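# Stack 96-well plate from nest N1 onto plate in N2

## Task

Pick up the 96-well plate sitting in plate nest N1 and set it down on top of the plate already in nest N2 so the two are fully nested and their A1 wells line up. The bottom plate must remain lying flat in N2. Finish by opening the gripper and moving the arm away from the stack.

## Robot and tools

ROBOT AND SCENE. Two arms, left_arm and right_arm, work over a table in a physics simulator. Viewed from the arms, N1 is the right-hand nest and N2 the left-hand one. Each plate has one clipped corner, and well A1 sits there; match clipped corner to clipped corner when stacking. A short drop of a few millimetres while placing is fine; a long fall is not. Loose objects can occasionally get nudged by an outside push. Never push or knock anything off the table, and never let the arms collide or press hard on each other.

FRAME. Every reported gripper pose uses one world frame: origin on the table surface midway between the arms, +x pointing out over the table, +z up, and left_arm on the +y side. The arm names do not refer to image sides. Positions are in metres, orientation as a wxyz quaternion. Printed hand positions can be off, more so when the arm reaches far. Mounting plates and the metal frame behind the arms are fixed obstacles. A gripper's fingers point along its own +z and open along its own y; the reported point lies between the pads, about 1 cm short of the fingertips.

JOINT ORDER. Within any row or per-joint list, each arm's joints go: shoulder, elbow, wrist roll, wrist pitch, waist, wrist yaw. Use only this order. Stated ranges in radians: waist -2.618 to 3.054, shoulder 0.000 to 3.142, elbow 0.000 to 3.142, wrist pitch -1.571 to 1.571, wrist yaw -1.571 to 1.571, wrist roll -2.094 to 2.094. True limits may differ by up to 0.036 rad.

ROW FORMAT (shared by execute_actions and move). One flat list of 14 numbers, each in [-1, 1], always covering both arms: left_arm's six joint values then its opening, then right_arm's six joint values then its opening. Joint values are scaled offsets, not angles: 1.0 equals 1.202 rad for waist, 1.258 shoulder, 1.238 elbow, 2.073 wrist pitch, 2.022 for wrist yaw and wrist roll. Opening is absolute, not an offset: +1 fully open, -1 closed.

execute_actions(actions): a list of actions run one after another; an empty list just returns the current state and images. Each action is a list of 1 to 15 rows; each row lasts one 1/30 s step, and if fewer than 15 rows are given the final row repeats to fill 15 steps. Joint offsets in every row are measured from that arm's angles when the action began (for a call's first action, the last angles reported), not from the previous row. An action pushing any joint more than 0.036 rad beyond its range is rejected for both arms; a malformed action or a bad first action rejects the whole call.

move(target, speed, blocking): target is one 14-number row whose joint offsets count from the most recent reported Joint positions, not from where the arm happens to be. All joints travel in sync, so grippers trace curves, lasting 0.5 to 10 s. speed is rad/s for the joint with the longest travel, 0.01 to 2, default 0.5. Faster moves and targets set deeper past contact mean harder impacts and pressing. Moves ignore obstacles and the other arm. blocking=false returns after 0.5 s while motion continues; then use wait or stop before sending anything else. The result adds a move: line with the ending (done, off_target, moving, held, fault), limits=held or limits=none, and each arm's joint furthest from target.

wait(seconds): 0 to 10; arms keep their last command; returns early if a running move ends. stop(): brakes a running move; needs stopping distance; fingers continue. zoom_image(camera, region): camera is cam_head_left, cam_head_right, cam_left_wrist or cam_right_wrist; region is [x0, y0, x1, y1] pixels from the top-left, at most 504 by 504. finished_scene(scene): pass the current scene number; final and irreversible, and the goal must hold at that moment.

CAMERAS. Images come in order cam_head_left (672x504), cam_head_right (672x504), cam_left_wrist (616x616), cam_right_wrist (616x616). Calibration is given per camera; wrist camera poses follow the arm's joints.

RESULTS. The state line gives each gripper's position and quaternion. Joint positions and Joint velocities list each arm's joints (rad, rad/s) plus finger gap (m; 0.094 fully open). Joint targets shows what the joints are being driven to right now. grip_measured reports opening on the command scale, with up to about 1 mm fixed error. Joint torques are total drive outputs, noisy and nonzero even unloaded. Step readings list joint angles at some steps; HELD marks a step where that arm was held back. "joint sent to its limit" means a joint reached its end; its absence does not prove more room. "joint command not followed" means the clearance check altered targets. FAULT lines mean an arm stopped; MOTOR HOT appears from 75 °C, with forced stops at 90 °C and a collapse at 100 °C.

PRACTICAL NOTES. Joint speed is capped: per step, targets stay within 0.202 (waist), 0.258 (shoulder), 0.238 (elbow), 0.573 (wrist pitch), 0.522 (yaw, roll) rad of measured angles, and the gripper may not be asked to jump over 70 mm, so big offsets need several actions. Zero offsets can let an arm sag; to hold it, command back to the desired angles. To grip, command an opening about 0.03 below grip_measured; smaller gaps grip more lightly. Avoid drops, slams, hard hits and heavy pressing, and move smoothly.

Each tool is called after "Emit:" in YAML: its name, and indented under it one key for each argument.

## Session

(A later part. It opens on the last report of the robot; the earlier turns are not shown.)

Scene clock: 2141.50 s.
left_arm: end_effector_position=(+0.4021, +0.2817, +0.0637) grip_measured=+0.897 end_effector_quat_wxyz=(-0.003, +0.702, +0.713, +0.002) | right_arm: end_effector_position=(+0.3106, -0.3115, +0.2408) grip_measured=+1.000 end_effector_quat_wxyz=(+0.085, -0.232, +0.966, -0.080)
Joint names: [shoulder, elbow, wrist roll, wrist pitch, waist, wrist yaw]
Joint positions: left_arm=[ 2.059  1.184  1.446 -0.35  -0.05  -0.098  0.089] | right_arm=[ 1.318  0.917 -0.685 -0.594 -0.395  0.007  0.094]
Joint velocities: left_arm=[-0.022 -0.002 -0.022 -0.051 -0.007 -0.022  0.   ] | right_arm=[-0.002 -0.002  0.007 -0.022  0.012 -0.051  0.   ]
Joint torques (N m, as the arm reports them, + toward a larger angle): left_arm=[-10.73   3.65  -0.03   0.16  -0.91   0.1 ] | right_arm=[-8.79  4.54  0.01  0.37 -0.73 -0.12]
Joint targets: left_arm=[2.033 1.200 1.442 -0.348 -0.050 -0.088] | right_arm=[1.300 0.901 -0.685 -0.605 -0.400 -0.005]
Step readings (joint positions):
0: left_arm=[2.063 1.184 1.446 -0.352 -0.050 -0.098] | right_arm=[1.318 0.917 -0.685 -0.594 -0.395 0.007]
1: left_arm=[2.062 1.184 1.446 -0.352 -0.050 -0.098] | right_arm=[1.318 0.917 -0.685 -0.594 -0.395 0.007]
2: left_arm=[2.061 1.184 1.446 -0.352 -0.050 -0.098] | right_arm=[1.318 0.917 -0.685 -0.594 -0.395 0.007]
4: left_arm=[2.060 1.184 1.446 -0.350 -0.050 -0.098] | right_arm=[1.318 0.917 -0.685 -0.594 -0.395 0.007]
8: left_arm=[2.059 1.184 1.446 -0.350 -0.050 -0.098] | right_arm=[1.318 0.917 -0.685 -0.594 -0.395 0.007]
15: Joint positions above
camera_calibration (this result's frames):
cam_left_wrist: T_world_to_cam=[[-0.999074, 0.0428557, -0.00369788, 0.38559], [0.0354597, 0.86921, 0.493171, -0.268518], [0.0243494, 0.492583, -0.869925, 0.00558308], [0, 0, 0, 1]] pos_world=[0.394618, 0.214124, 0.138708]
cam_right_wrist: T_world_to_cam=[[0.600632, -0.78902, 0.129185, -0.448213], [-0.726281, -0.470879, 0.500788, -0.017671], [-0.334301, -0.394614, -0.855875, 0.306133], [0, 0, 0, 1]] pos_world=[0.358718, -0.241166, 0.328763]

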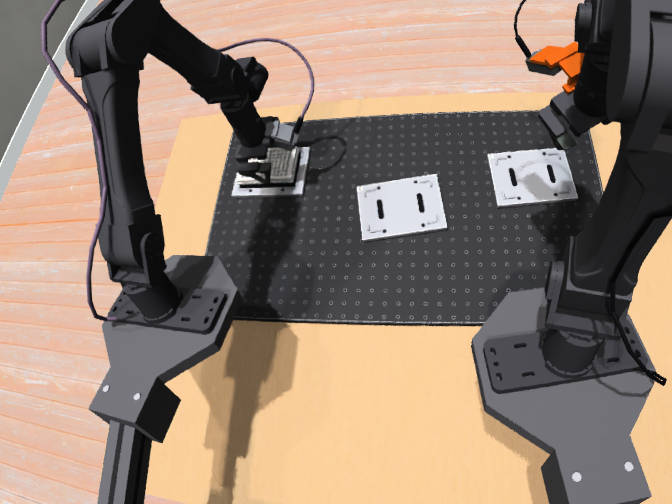

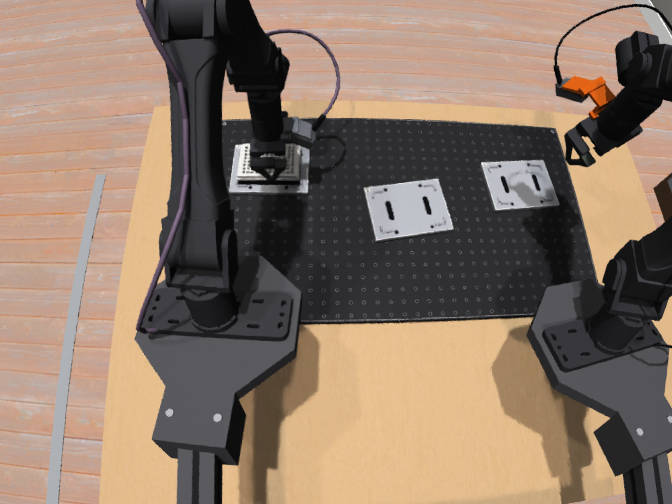

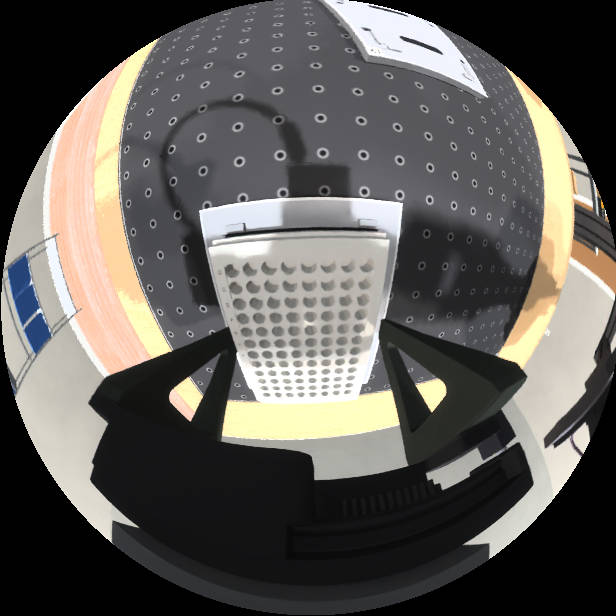

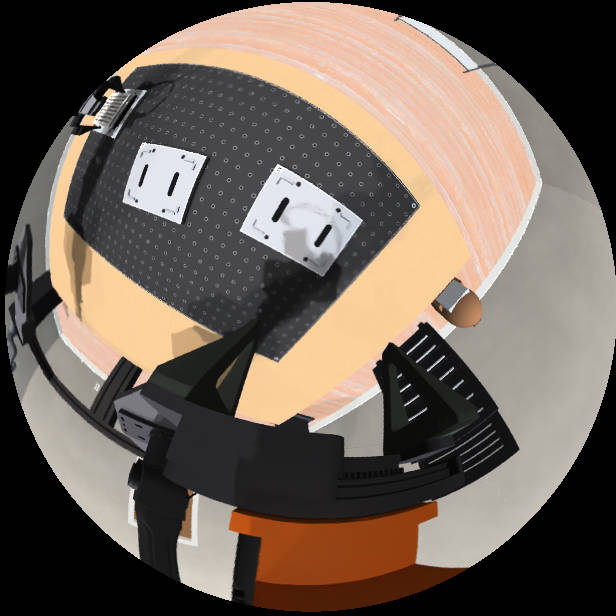

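Emit:
execute_actions:
  actions:
    - [[-0.012,0.0129,-0.002,0.018,0,0.005,0.90,-0.0143,-0.0129,0,-0.0053,-0.0042,-0.0060,1],[-0.012,0.0129,-0.002,0.018,0,0.005,0.90,-0.0143,-0.0129,0,-0.0053,-0.0042,-0.0060,1],[-0.012,0.0129,-0.002,0.018,0,0.005,0.90,-0.0143,-0.0129,0,-0.0053,-0.0042,-0.0060,1],[-0.012,0.0129,-0.002,0.018,0,0.005,0.90,-0.0143,-0.0129,0,-0.0053,-0.0042,-0.0060,1],[-0.012,0.0129,-0.002,0.018,0,0.005,0.90,-0.0143,-0.0129,0,-0.0053,-0.0042,-0.0060,1],[-0.012,0.0129,-0.002,0.003,0,0.005,0.90,-0.0143,-0.0129,0,-0.0053,-0.0042,-0.0060,1]]

Emit:
zoom_image:
  camera: "cam_left_wrist"
  region: [200, 220, 240, 250]

Emit:
zoom_image:
  camera: "cam_left_wrist"
  region: [360, 215, 400, 245]

Scene clock: 2215.60 s.
left_arm: end_effector_position=(+0.4069, +0.2812, +0.0637) grip_measured=+0.897 end_effector_quat_wxyz=(+0.005, +0.701, +0.713, +0.008) | right_arm: end_effector_position=(+0.3106, -0.3115, +0.2408) grip_measured=+1.000 end_effector_quat_wxyz=(+0.085, -0.232, +0.966, -0.080)
Joint names: [shoulder, elbow, wrist roll, wrist pitch, waist, wrist yaw]
Joint positions: left_arm=[ 2.059  1.184  1.446 -0.331 -0.05  -0.098  0.089] | right_arm=[ 1.318  0.917 -0.685 -0.594 -0.395  0.007  0.094]
Joint velocities: left_arm=[ 0.012 -0.027  0.007 -0.022  0.002 -0.022 -0.   ] | right_arm=[ 0.007 -0.002 -0.095 -0.022 -0.002 -0.095  0.   ]
Joint torques (N m, as the arm reports them, + toward a larger angle): left_arm=[-9.87  3.69 -0.03  0.06 -0.8   0.09] | right_arm=[-8.78  4.58  0.    0.36 -0.71 -0.13]
Joint targets: left_arm=[2.044 1.200 1.442 -0.344 -0.050 -0.088] | right_arm=[1.300 0.901 -0.685 -0.605 -0.400 -0.005]
Step readings (joint positions):
0: left_arm=[2.059 1.184 1.446 -0.350 -0.050 -0.098] | right_arm=[1.318 0.917 -0.685 -0.594 -0.395 0.007]
1: left_arm=[2.059 1.184 1.446 -0.348 -0.050 -0.098] | right_arm=[1.318 0.917 -0.685 -0.594 -0.395 0.007]
2: left_arm=[2.059 1.184 1.446 -0.343 -0.050 -0.098] | right_arm=[1.318 0.917 -0.685 -0.594 -0.395 0.007]
4: left_arm=[2.059 1.184 1.446 -0.333 -0.050 -0.098] | right_arm=[1.318 0.917 -0.685 -0.594 -0.395 0.007]
8: left_arm=[2.059 1.184 1.446 -0.329 -0.050 -0.098] | right_arm=[1.318 0.917 -0.685 -0.594 -0.395 0.007]
15: Joint positions above
camera_calibration (this result's frames):
cam_left_wrist: T_world_to_cam=[[-0.998892, 0.0410471, -0.0230254, 0.392065], [0.0244241, 0.870304, 0.491909, -0.263987], [0.0402306, 0.490802, -0.870342, -0.000181314], [0, 0, 0, 1]] pos_world=[0.398085, 0.213745, 0.138727]
cam_right_wrist: T_world_to_cam=[[0.600632, -0.78902, 0.129185, -0.448213], [-0.726281, -0.470879, 0.500788, -0.017671], [-0.334301, -0.394614, -0.855875, 0.306133], [0, 0, 0, 1]] pos_world=[0.358718, -0.241166, 0.328763]

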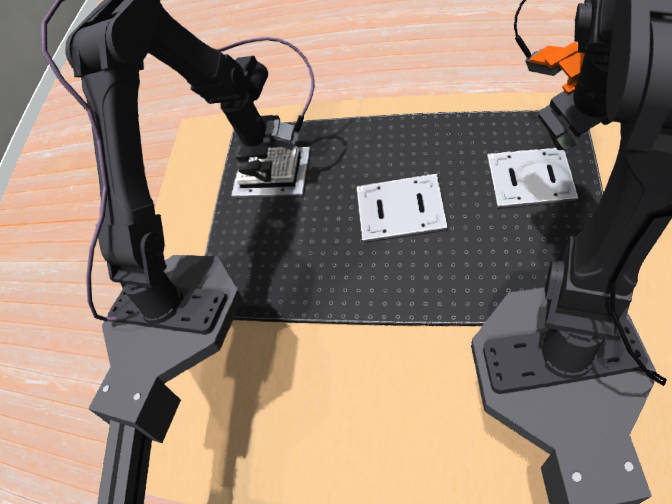

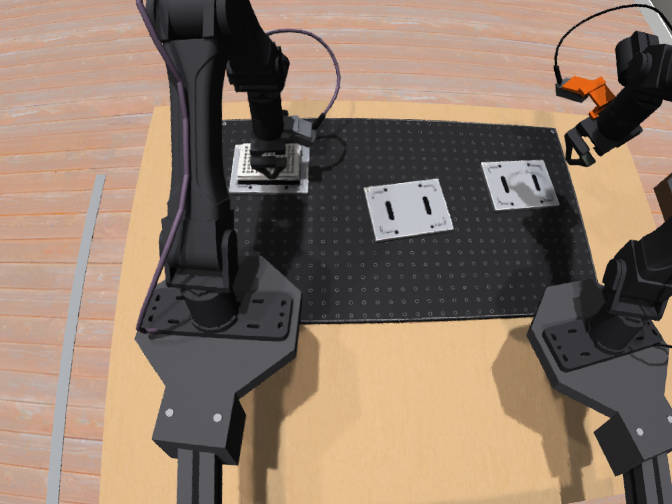

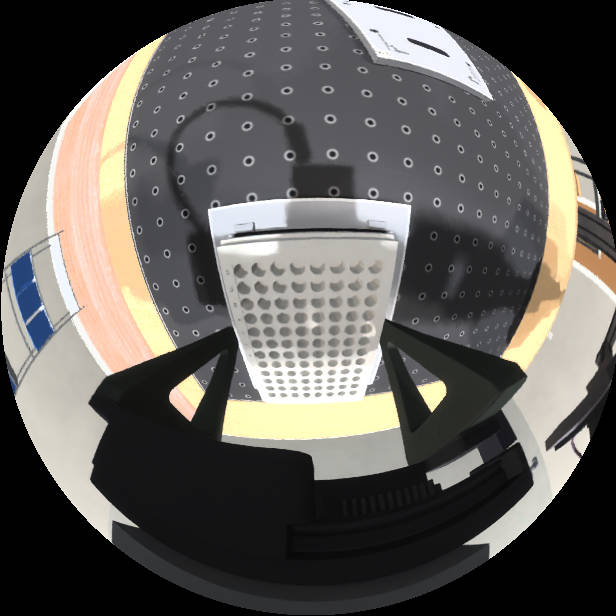

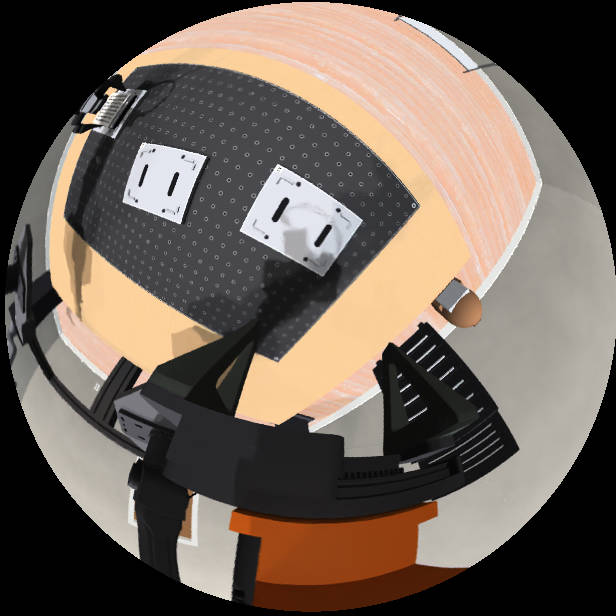

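Region (200, 220, 240, 250) of cam_left_wrist's 616x616 image, scaled by 12.600, with more detail than that image has; it fills the top 378 rows of this view, and the rest is white.

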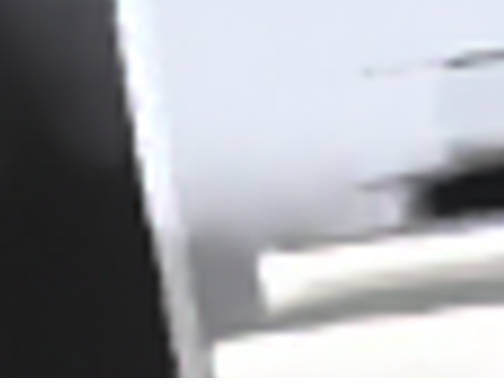

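Region (360, 215, 400, 245) of cam_left_wrist's 616x616 image, scaled by 12.600, with more detail than that image has; it fills the top 378 rows of this view, and the rest is white.

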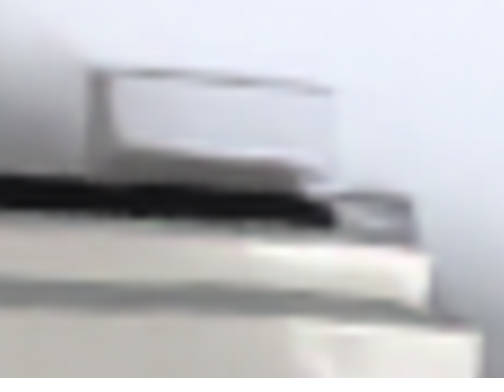

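Emit:
execute_actions:
  actions:
    - [[-0.012,0.0129,-0.002,-0.0111,0,0.005,0.90,-0.0143,-0.0129,0,-0.0053,-0.0042,-0.0060,1]]

Scene clock: 2228.43 s.
left_arm: end_effector_position=(+0.4045, +0.2814, +0.0637) grip_measured=+0.897 end_effector_quat_wxyz=(+0.001, +0.701, +0.713, +0.005) | right_arm: end_effector_position=(+0.3106, -0.3115, +0.2408) grip_measured=+1.000 end_effector_quat_wxyz=(+0.085, -0.232, +0.966, -0.080)
Joint names: [shoulder, elbow, wrist roll, wrist pitch, waist, wrist yaw]
Joint positions: left_arm=[ 2.059  1.184  1.446 -0.341 -0.05  -0.098  0.089] | right_arm=[ 1.318  0.917 -0.685 -0.594 -0.395  0.007  0.094]
Joint velocities: left_arm=[ 0.007  0.002 -0.007 -0.007 -0.007 -0.037  0.001] | right_arm=[ 0.022 -0.007 -0.022 -0.022 -0.002  0.007  0.   ]
Joint torques (N m, as the arm reports them, + toward a larger angle): left_arm=[-9.84  3.66 -0.03  0.04 -0.8   0.1 ] | right_arm=[-8.82  4.55  0.01  0.36 -0.73 -0.13]
Joint targets: left_arm=[2.044 1.200 1.442 -0.354 -0.050 -0.088] | right_arm=[1.300 0.901 -0.685 -0.605 -0.400 -0.005]
Step readings (joint positions):
0: left_arm=[2.059 1.184 1.446 -0.331 -0.050 -0.098] | right_arm=[1.318 0.917 -0.685 -0.594 -0.395 0.007]
1: left_arm=[2.059 1.184 1.446 -0.332 -0.050 -0.098] | right_arm=[1.318 0.917 -0.685 -0.594 -0.395 0.007]
2: left_arm=[2.059 1.184 1.446 -0.334 -0.050 -0.098] | right_arm=[1.318 0.917 -0.685 -0.594 -0.395 0.007]
4: left_arm=[2.059 1.184 1.446 -0.337 -0.050 -0.098] | right_arm=[1.318 0.917 -0.685 -0.594 -0.395 0.007]
8: left_arm=[2.059 1.184 1.446 -0.340 -0.050 -0.098] | right_arm=[1.318 0.917 -0.685 -0.594 -0.395 0.007]
15: Joint positions above
camera_calibration (this result's frames):
cam_left_wrist: T_world_to_cam=[[-0.999032, 0.0419742, -0.0131731, 0.388782], [0.0300473, 0.869749, 0.492579, -0.266305], [0.0321329, 0.491706, -0.870168, 0.00277102], [0, 0, 0, 1]] pos_world=[0.396318, 0.213937, 0.138709]
cam_right_wrist: T_world_to_cam=[[0.600632, -0.78902, 0.129185, -0.448213], [-0.726281, -0.470879, 0.500788, -0.017671], [-0.334301, -0.394614, -0.855875, 0.306133], [0, 0, 0, 1]] pos_world=[0.358718, -0.241166, 0.328763]

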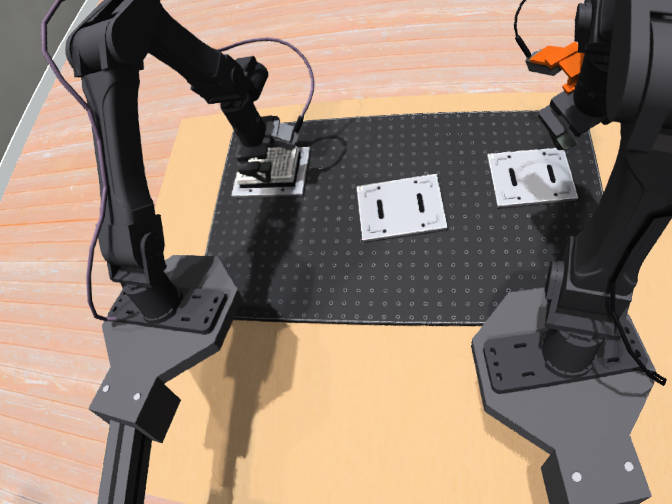

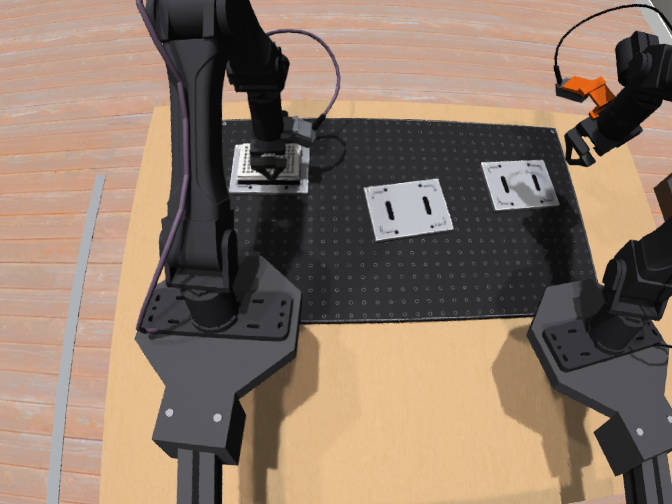

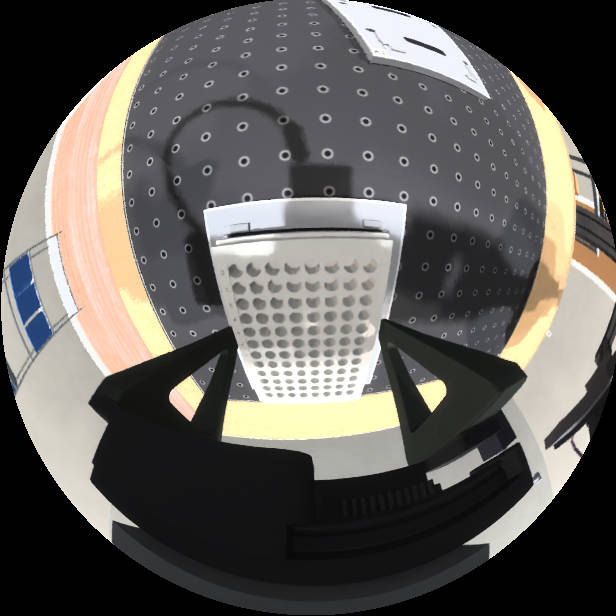

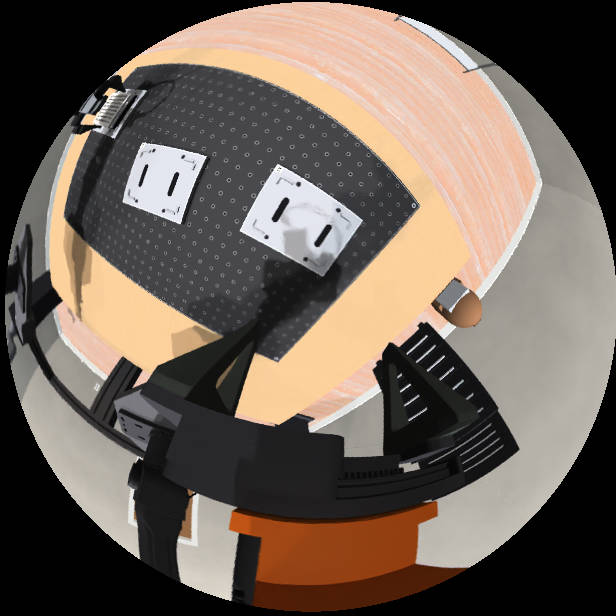

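Emit:
execute_actions:
  actions:
    - [[-0.012,0.0129,-0.002,-0.002,0,0.005,0.80,-0.0143,-0.0129,0,-0.0053,-0.0042,-0.0060,1],[-0.012,0.0129,-0.002,-0.002,0,0.005,0.80,-0.0143,-0.0129,0,-0.0053,-0.0042,-0.0060,1],[-0.012,0.0129,-0.002,-0.002,0,0.005,0.80,-0.0143,-0.0129,0,-0.0053,-0.0042,-0.0060,1],[-0.012,0.0129,-0.002,-0.002,0,0.005,0.76,-0.0143,-0.0129,0,-0.0053,-0.0042,-0.0060,1],[-0.012,0.0129,-0.002,-0.002,0,0.005,0.76,-0.0143,-0.0129,0,-0.0053,-0.0042,-0.0060,1],[-0.012,0.0129,-0.002,-0.002,0,0.005,0.76,-0.0143,-0.0129,0,-0.0053,-0.0042,-0.0060,1],[-0.012,0.0129,-0.002,-0.002,0,0.005,0.74,-0.0143,-0.0129,0,-0.0053,-0.0042,-0.0060,1],[-0.012,0.0129,-0.002,-0.002,0,0.005,0.74,-0.0143,-0.0129,0,-0.0053,-0.0042,-0.0060,1],[-0.012,0.0129,-0.002,-0.002,0,0.005,0.72,-0.0143,-0.0129,0,-0.0053,-0.0042,-0.0060,1],[-0.012,0.0129,-0.002,-0.002,0,0.005,0.72,-0.0143,-0.0129,0,-0.0053,-0.0042,-0.0060,1],[-0.012,0.0129,-0.002,-0.002,0,0.005,0.70,-0.0143,-0.0129,0,-0.0053,-0.0042,-0.0060,1]]

Emit:
zoom_image:
  camera: "cam_left_wrist"
  region: [200, 220, 240, 250]

Emit:
zoom_image:
  camera: "cam_left_wrist"
  region: [360, 215, 400, 245]

Scene clock: 2235.50 s.
left_arm: end_effector_position=(+0.4044, +0.2814, +0.0637) grip_measured=+0.719 end_effector_quat_wxyz=(+0.001, +0.701, +0.713, +0.005) | right_arm: end_effector_position=(+0.3106, -0.3115, +0.2408) grip_measured=+1.000 end_effector_quat_wxyz=(+0.085, -0.232, +0.966, -0.080)
Joint names: [shoulder, elbow, wrist roll, wrist pitch, waist, wrist yaw]
Joint positions: left_arm=[ 2.059  1.184  1.446 -0.341 -0.05  -0.098  0.081] | right_arm=[ 1.318  0.917 -0.685 -0.594 -0.395  0.007  0.094]
Joint velocities: left_arm=[ 0.007 -0.012  0.066 -0.051 -0.007 -0.007  0.   ] | right_arm=[ 0.002 -0.002  0.037 -0.007 -0.002  0.022  0.   ]
Joint torques (N m, as the arm reports them, + toward a larger angle): left_arm=[-9.85  3.66 -0.03  0.11 -0.8   0.09] | right_arm=[-8.78  4.54  0.02  0.36 -0.72 -0.12]
Joint targets: left_arm=[2.044 1.200 1.442 -0.345 -0.050 -0.088] | right_arm=[1.300 0.901 -0.685 -0.605 -0.400 -0.005]
Step readings (joint positions):
0: left_arm=[2.059 1.184 1.446 -0.341 -0.050 -0.098] | right_arm=[1.318 0.917 -0.685 -0.594 -0.395 0.007]
1: left_arm=[2.059 1.184 1.446 -0.341 -0.050 -0.098] | right_arm=[1.318 0.917 -0.685 -0.594 -0.395 0.007]
2: left_arm=[2.059 1.184 1.446 -0.341 -0.050 -0.098] | right_arm=[1.318 0.917 -0.685 -0.594 -0.395 0.007]
4: left_arm=[2.059 1.184 1.446 -0.341 -0.050 -0.098] | right_arm=[1.318 0.917 -0.685 -0.594 -0.395 0.007]
8: left_arm=[2.059 1.184 1.446 -0.341 -0.050 -0.098] | right_arm=[1.318 0.917 -0.685 -0.594 -0.395 0.007]
15: Joint positions above
camera_calibration (this result's frames):
cam_left_wrist: T_world_to_cam=[[-0.999035, 0.0420096, -0.0127941, 0.388655], [0.0302637, 0.869727, 0.492604, -0.266394], [0.0318215, 0.491741, -0.87016, 0.002884], [0, 0, 0, 1]] pos_world=[0.39625, 0.213945, 0.138709]
cam_right_wrist: T_world_to_cam=[[0.600632, -0.78902, 0.129185, -0.448213], [-0.726281, -0.470879, 0.500788, -0.017671], [-0.334301, -0.394614, -0.855875, 0.306133], [0, 0, 0, 1]] pos_world=[0.358718, -0.241166, 0.328763]

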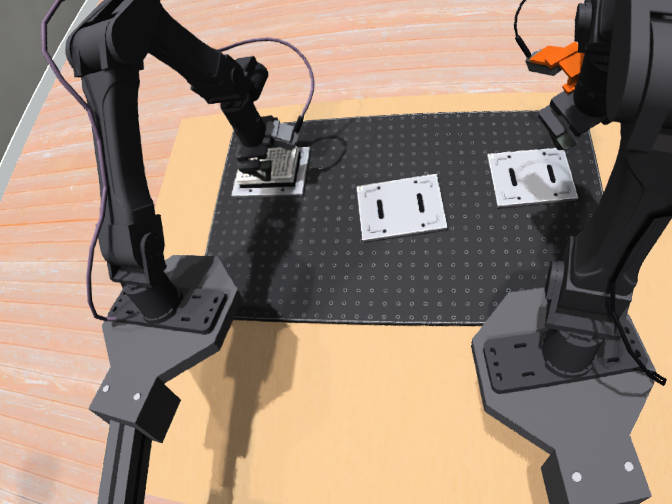

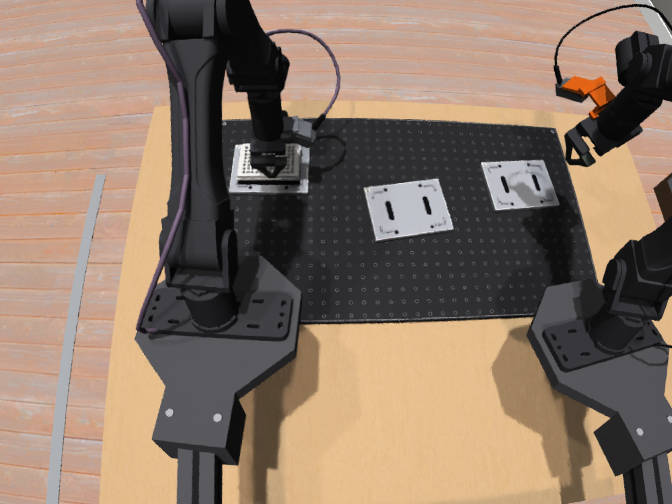

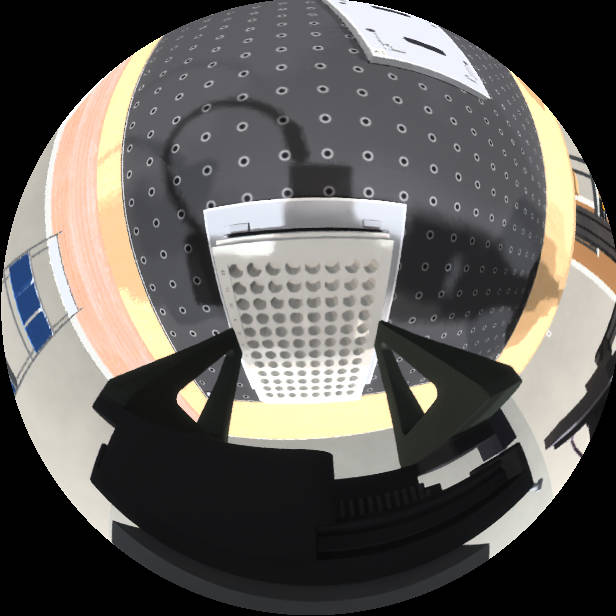

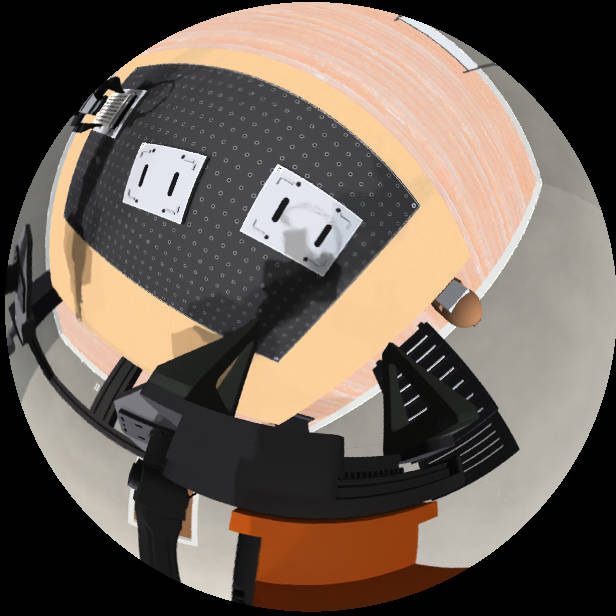

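Region (200, 220, 240, 250) of cam_left_wrist's 616x616 image, scaled by 12.600, with more detail than that image has; it fills the top 378 rows of this view, and the rest is white.

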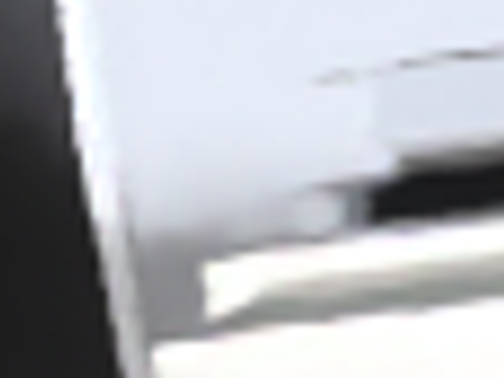

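Region (360, 215, 400, 245) of cam_left_wrist's 616x616 image, scaled by 12.600, with more detail than that image has; it fills the top 378 rows of this view, and the rest is white.

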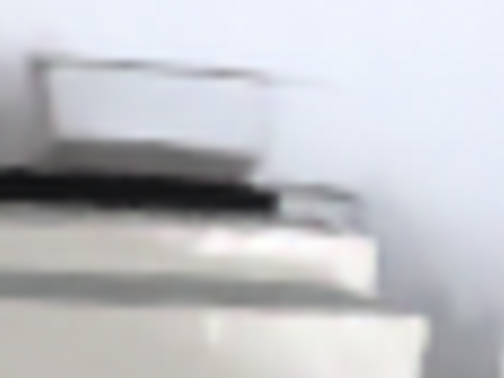

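Emit:
execute_actions:
  actions:
    - [[-0.012,0.0129,-0.002,-0.014,0,0.005,0.69,-0.0143,-0.0129,0,-0.0053,-0.0042,-0.0060,1],[-0.012,0.0129,-0.002,-0.014,-0.0166,0.005,0.69,-0.0143,-0.0129,0,-0.0053,-0.0042,-0.0060,1],[-0.012,0.0129,-0.002,-0.0084,0,0.005,0.69,-0.0143,-0.0129,0,-0.0053,-0.0042,-0.0060,1]]

Emit:
zoom_image:
  camera: "cam_left_wrist"
  region: [200, 220, 240, 250]

Emit:
zoom_image:
  camera: "cam_left_wrist"
  region: [360, 215, 400, 245]

Scene clock: 2243.87 s.
left_arm: end_effector_position=(+0.4031, +0.2812, +0.0637) grip_measured=+0.719 end_effector_quat_wxyz=(-0.001, +0.702, +0.712, +0.003) | right_arm: end_effector_position=(+0.3106, -0.3115, +0.2408) grip_measured=+1.000 end_effector_quat_wxyz=(+0.085, -0.232, +0.966, -0.080)
Joint names: [shoulder, elbow, wrist roll, wrist pitch, waist, wrist yaw]
Joint positions: left_arm=[ 2.059  1.184  1.446 -0.346 -0.051 -0.098  0.081] | right_arm=[ 1.318  0.917 -0.685 -0.594 -0.395  0.007  0.094]
Joint velocities: left_arm=[ 0.002  0.002  0.081 -0.007 -0.017 -0.037  0.   ] | right_arm=[ 0.017  0.007 -0.081 -0.007 -0.012  0.022  0.   ]
Joint torques (N m, as the arm reports them, + toward a larger angle): left_arm=[-9.83  3.66 -0.03  0.02 -0.75  0.1 ] | right_arm=[-8.77  4.58  0.01  0.37 -0.73 -0.12]
Joint targets: left_arm=[2.044 1.200 1.442 -0.359 -0.050 -0.088] | right_arm=[1.300 0.901 -0.685 -0.605 -0.400 -0.005]
Step readings (joint positions):
0: left_arm=[2.059 1.184 1.446 -0.341 -0.050 -0.098] | right_arm=[1.318 0.917 -0.685 -0.594 -0.395 0.007]
1: left_arm=[2.059 1.184 1.446 -0.342 -0.050 -0.098] | right_arm=[1.318 0.917 -0.685 -0.594 -0.395 0.007]
2: left_arm=[2.059 1.184 1.446 -0.345 -0.051 -0.098] | right_arm=[1.318 0.917 -0.685 -0.594 -0.395 0.007]
4: left_arm=[2.059 1.184 1.446 -0.346 -0.051 -0.098] | right_arm=[1.318 0.917 -0.685 -0.594 -0.395 0.007]
8: left_arm=[2.059 1.184 1.446 -0.346 -0.051 -0.098] | right_arm=[1.318 0.917 -0.685 -0.594 -0.395 0.007]
15: Joint positions above
camera_calibration (this result's frames):
cam_left_wrist: T_world_to_cam=[[-0.999036, 0.0431808, -0.00791549, 0.38678], [0.0336806, 0.869554, 0.492688, -0.267532], [0.0281576, 0.491946, -0.87017, 0.004457], [0, 0, 0, 1]] pos_world=[0.395292, 0.213739, 0.138749]
cam_right_wrist: T_world_to_cam=[[0.600632, -0.78902, 0.129185, -0.448213], [-0.726281, -0.470879, 0.500788, -0.017671], [-0.334301, -0.394614, -0.855875, 0.306133], [0, 0, 0, 1]] pos_world=[0.358718, -0.241166, 0.328763]

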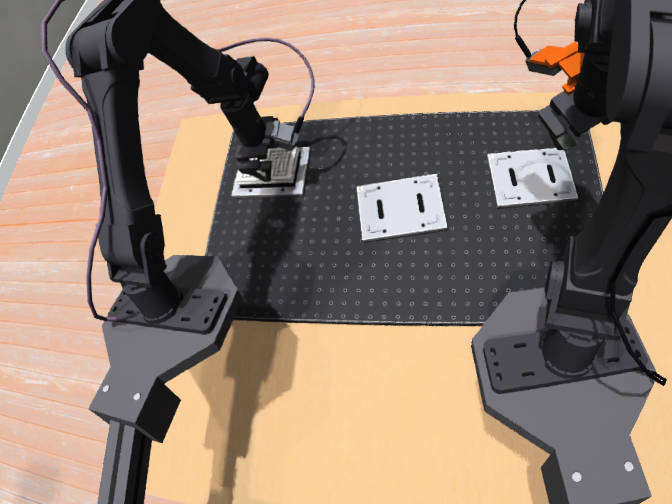

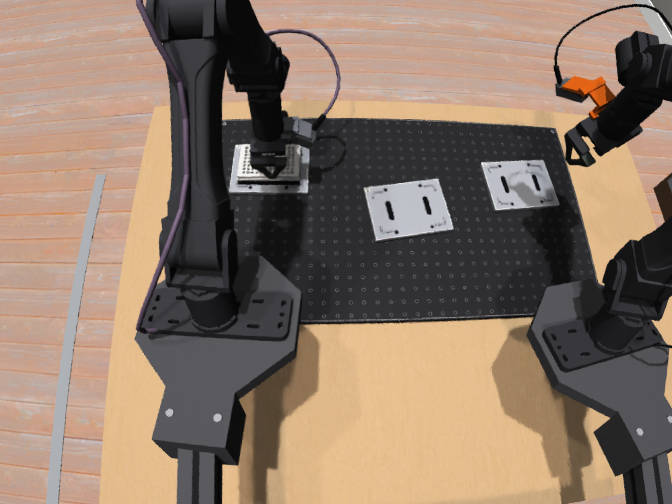

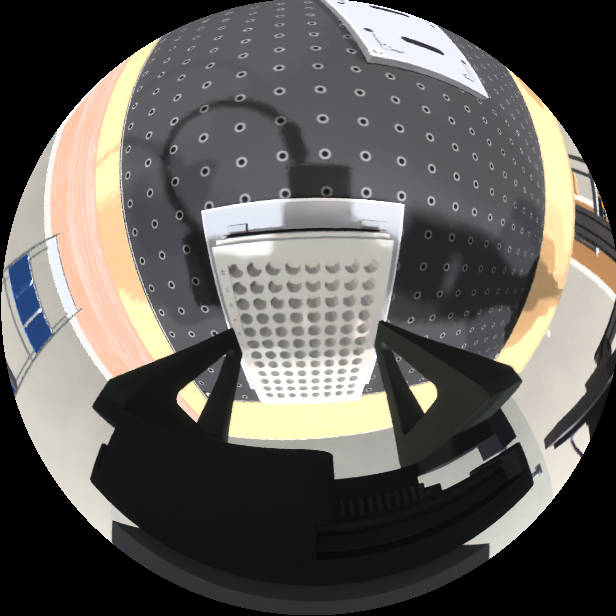

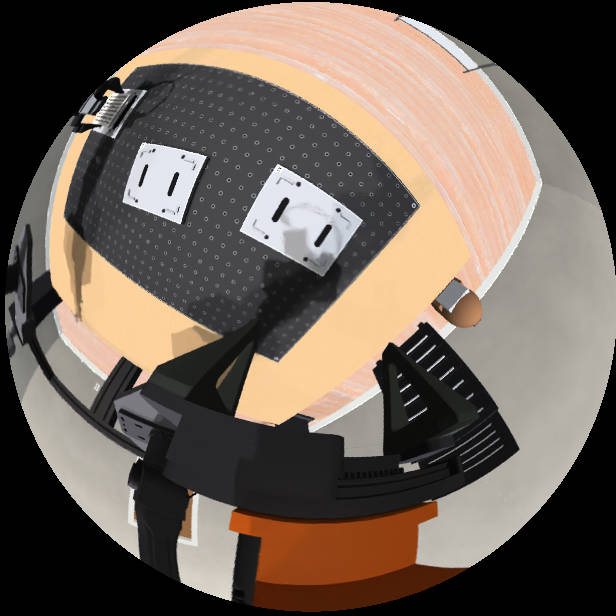

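Region (200, 220, 240, 250) of cam_left_wrist's 616x616 image, scaled by 12.600, with more detail than that image has; it fills the top 378 rows of this view, and the rest is white.

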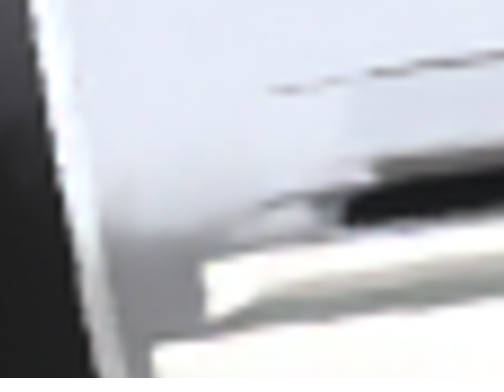

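Region (360, 215, 400, 245) of cam_left_wrist's 616x616 image, scaled by 12.600, with more detail than that image has; it fills the top 378 rows of this view, and the rest is white.

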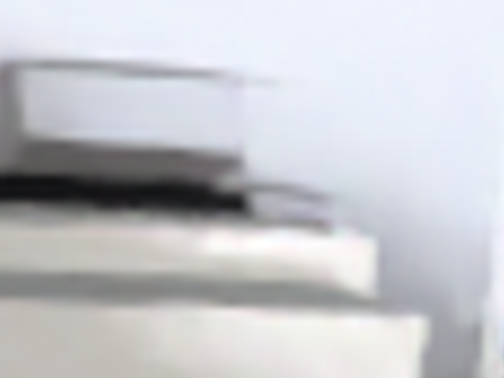

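Emit:
execute_actions:
  actions:
    - [[-0.012,0.0129,-0.002,-0.0015,0,0.005,0.69,-0.0143,-0.0129,0,-0.0053,-0.0042,-0.0060,1],[-0.012,0.0129,-0.002,-0.0015,0,0.005,0.69,-0.0143,-0.0129,0,-0.0053,-0.0042,-0.0060,1],[-0.012,0.0129,-0.002,-0.0015,0,0.005,0.73,-0.0143,-0.0129,0,-0.0053,-0.0042,-0.0060,1],[-0.012,0.0129,-0.002,-0.0015,0,0.005,0.73,-0.0143,-0.0129,0,-0.0053,-0.0042,-0.0060,1],[-0.012,0.0129,-0.002,-0.0015,0,0.005,0.73,-0.0143,-0.0129,0,-0.0053,-0.0042,-0.0060,1],[-0.012,0.0129,-0.002,-0.0015,0,0.005,0.75,-0.0143,-0.0129,0,-0.0053,-0.0042,-0.0060,1],[-0.012,0.0129,-0.002,-0.0015,0,0.005,0.75,-0.0143,-0.0129,0,-0.0053,-0.0042,-0.0060,1],[-0.012,0.0129,-0.002,-0.0015,0,0.005,0.75,-0.0143,-0.0129,0,-0.0053,-0.0042,-0.0060,1],[-0.012,0.0129,-0.002,-0.0015,0,0.005,0.77,-0.0143,-0.0129,0,-0.0053,-0.0042,-0.0060,1]]

Emit:
zoom_image:
  camera: "cam_left_wrist"
  region: [200, 220, 240, 250]

Emit:
zoom_image:
  camera: "cam_left_wrist"
  region: [360, 215, 400, 245]

Scene clock: 2253.20 s.
left_arm: end_effector_position=(+0.4031, +0.2812, +0.0637) grip_measured=+0.768 end_effector_quat_wxyz=(-0.001, +0.702, +0.712, +0.003) | right_arm: end_effector_position=(+0.3106, -0.3115, +0.2408) grip_measured=+1.000 end_effector_quat_wxyz=(+0.085, -0.232, +0.966, -0.080)
Joint names: [shoulder, elbow, wrist roll, wrist pitch, waist, wrist yaw]
Joint positions: left_arm=[ 2.059  1.184  1.446 -0.346 -0.051 -0.098  0.083] | right_arm=[ 1.318  0.917 -0.685 -0.594 -0.395  0.007  0.094]
Joint velocities: left_arm=[ 0.007 -0.012  0.007 -0.007  0.002 -0.022 -0.   ] | right_arm=[-0.007  0.002 -0.037  0.051 -0.002 -0.066  0.   ]
Joint torques (N m, as the arm reports them, + toward a larger angle): left_arm=[-9.85  3.66 -0.03  0.11 -0.8   0.1 ] | right_arm=[-8.82  4.57  0.01  0.36 -0.75 -0.13]
Joint targets: left_arm=[2.044 1.200 1.442 -0.349 -0.051 -0.088] | right_arm=[1.300 0.901 -0.685 -0.605 -0.400 -0.005]
Step readings (joint positions):
0: left_arm=[2.059 1.184 1.446 -0.346 -0.051 -0.098] | right_arm=[1.318 0.917 -0.685 -0.594 -0.395 0.007]
1: left_arm=[2.059 1.184 1.446 -0.346 -0.051 -0.098] | right_arm=[1.318 0.917 -0.685 -0.594 -0.395 0.007]
2: left_arm=[2.059 1.184 1.446 -0.346 -0.051 -0.098] | right_arm=[1.318 0.917 -0.685 -0.594 -0.395 0.007]
4: left_arm=[2.059 1.184 1.446 -0.346 -0.051 -0.098] | right_arm=[1.318 0.917 -0.685 -0.594 -0.395 0.007]
8: left_arm=[2.059 1.184 1.446 -0.346 -0.051 -0.098] | right_arm=[1.318 0.917 -0.685 -0.594 -0.395 0.007]
15: Joint positions above
camera_calibration (this result's frames):
cam_left_wrist: T_world_to_cam=[[-0.999036, 0.0431808, -0.00791549, 0.38678], [0.0336806, 0.869554, 0.492688, -0.267532], [0.0281576, 0.491946, -0.87017, 0.004457], [0, 0, 0, 1]] pos_world=[0.395292, 0.213739, 0.138749]
cam_right_wrist: T_world_to_cam=[[0.600632, -0.78902, 0.129185, -0.448213], [-0.726281, -0.470879, 0.500788, -0.017671], [-0.334301, -0.394614, -0.855875, 0.306133], [0, 0, 0, 1]] pos_world=[0.358718, -0.241166, 0.328763]

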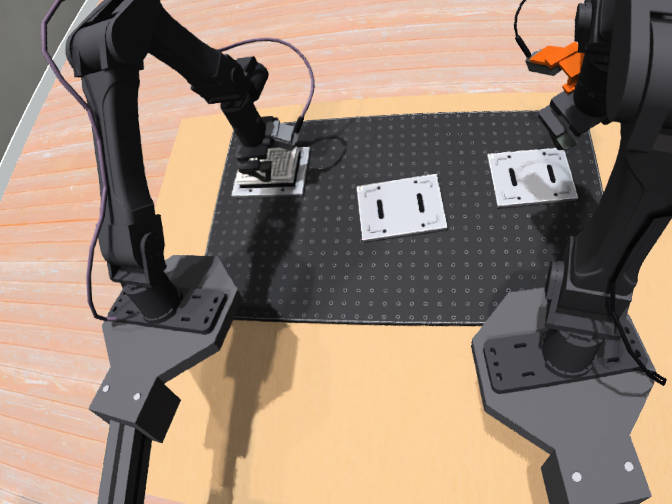

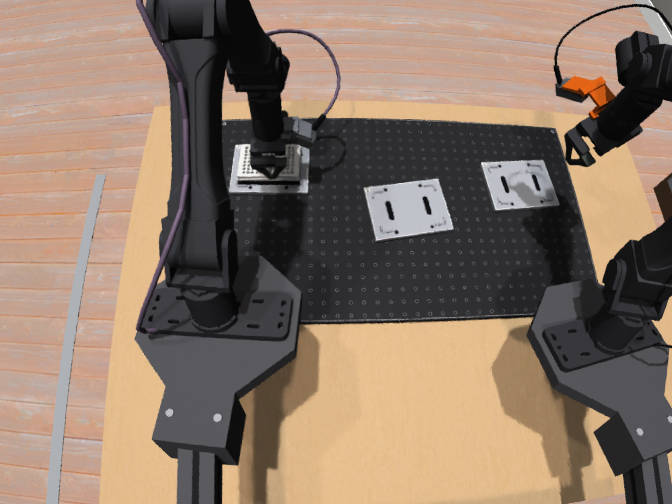

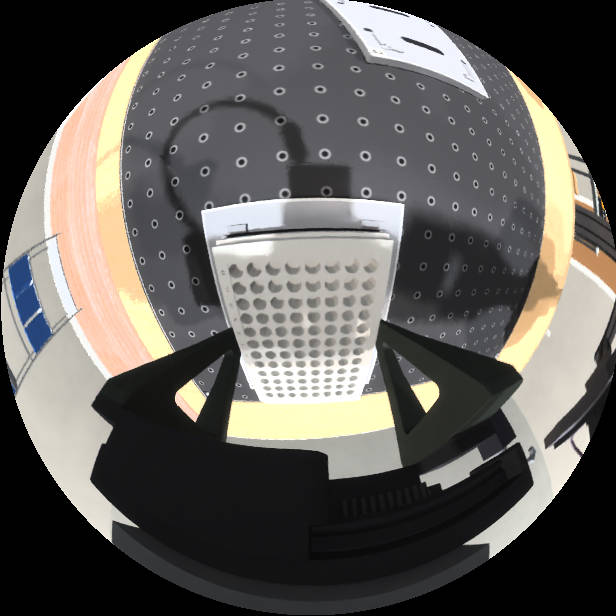

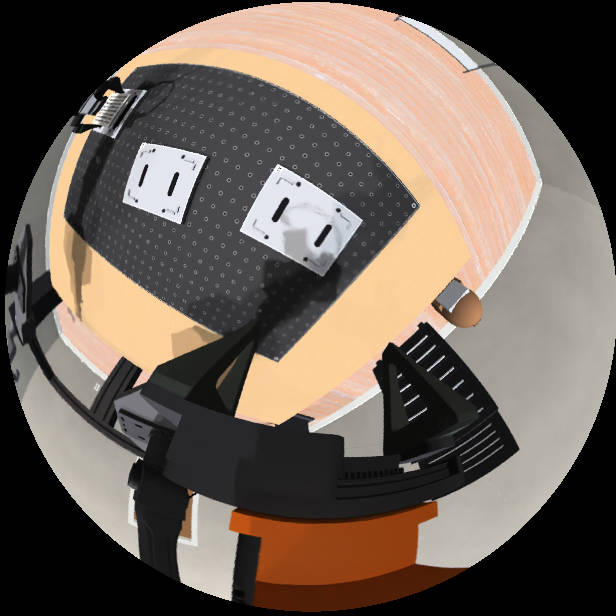

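Region (200, 220, 240, 250) of cam_left_wrist's 616x616 image, scaled by 12.600, with more detail than that image has; it fills the top 378 rows of this view, and the rest is white.

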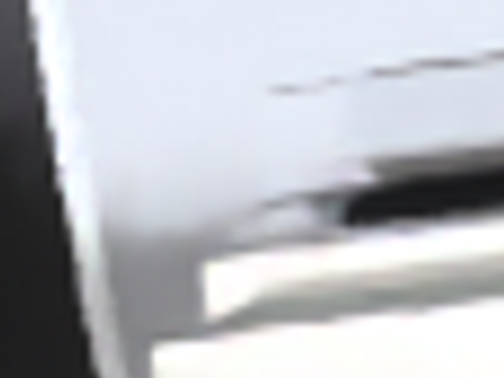

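Region (360, 215, 400, 245) of cam_left_wrist's 616x616 image, scaled by 12.600, with more detail than that image has; it fills the top 378 rows of this view, and the rest is white.

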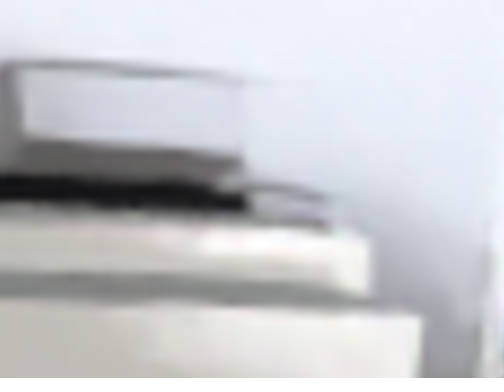

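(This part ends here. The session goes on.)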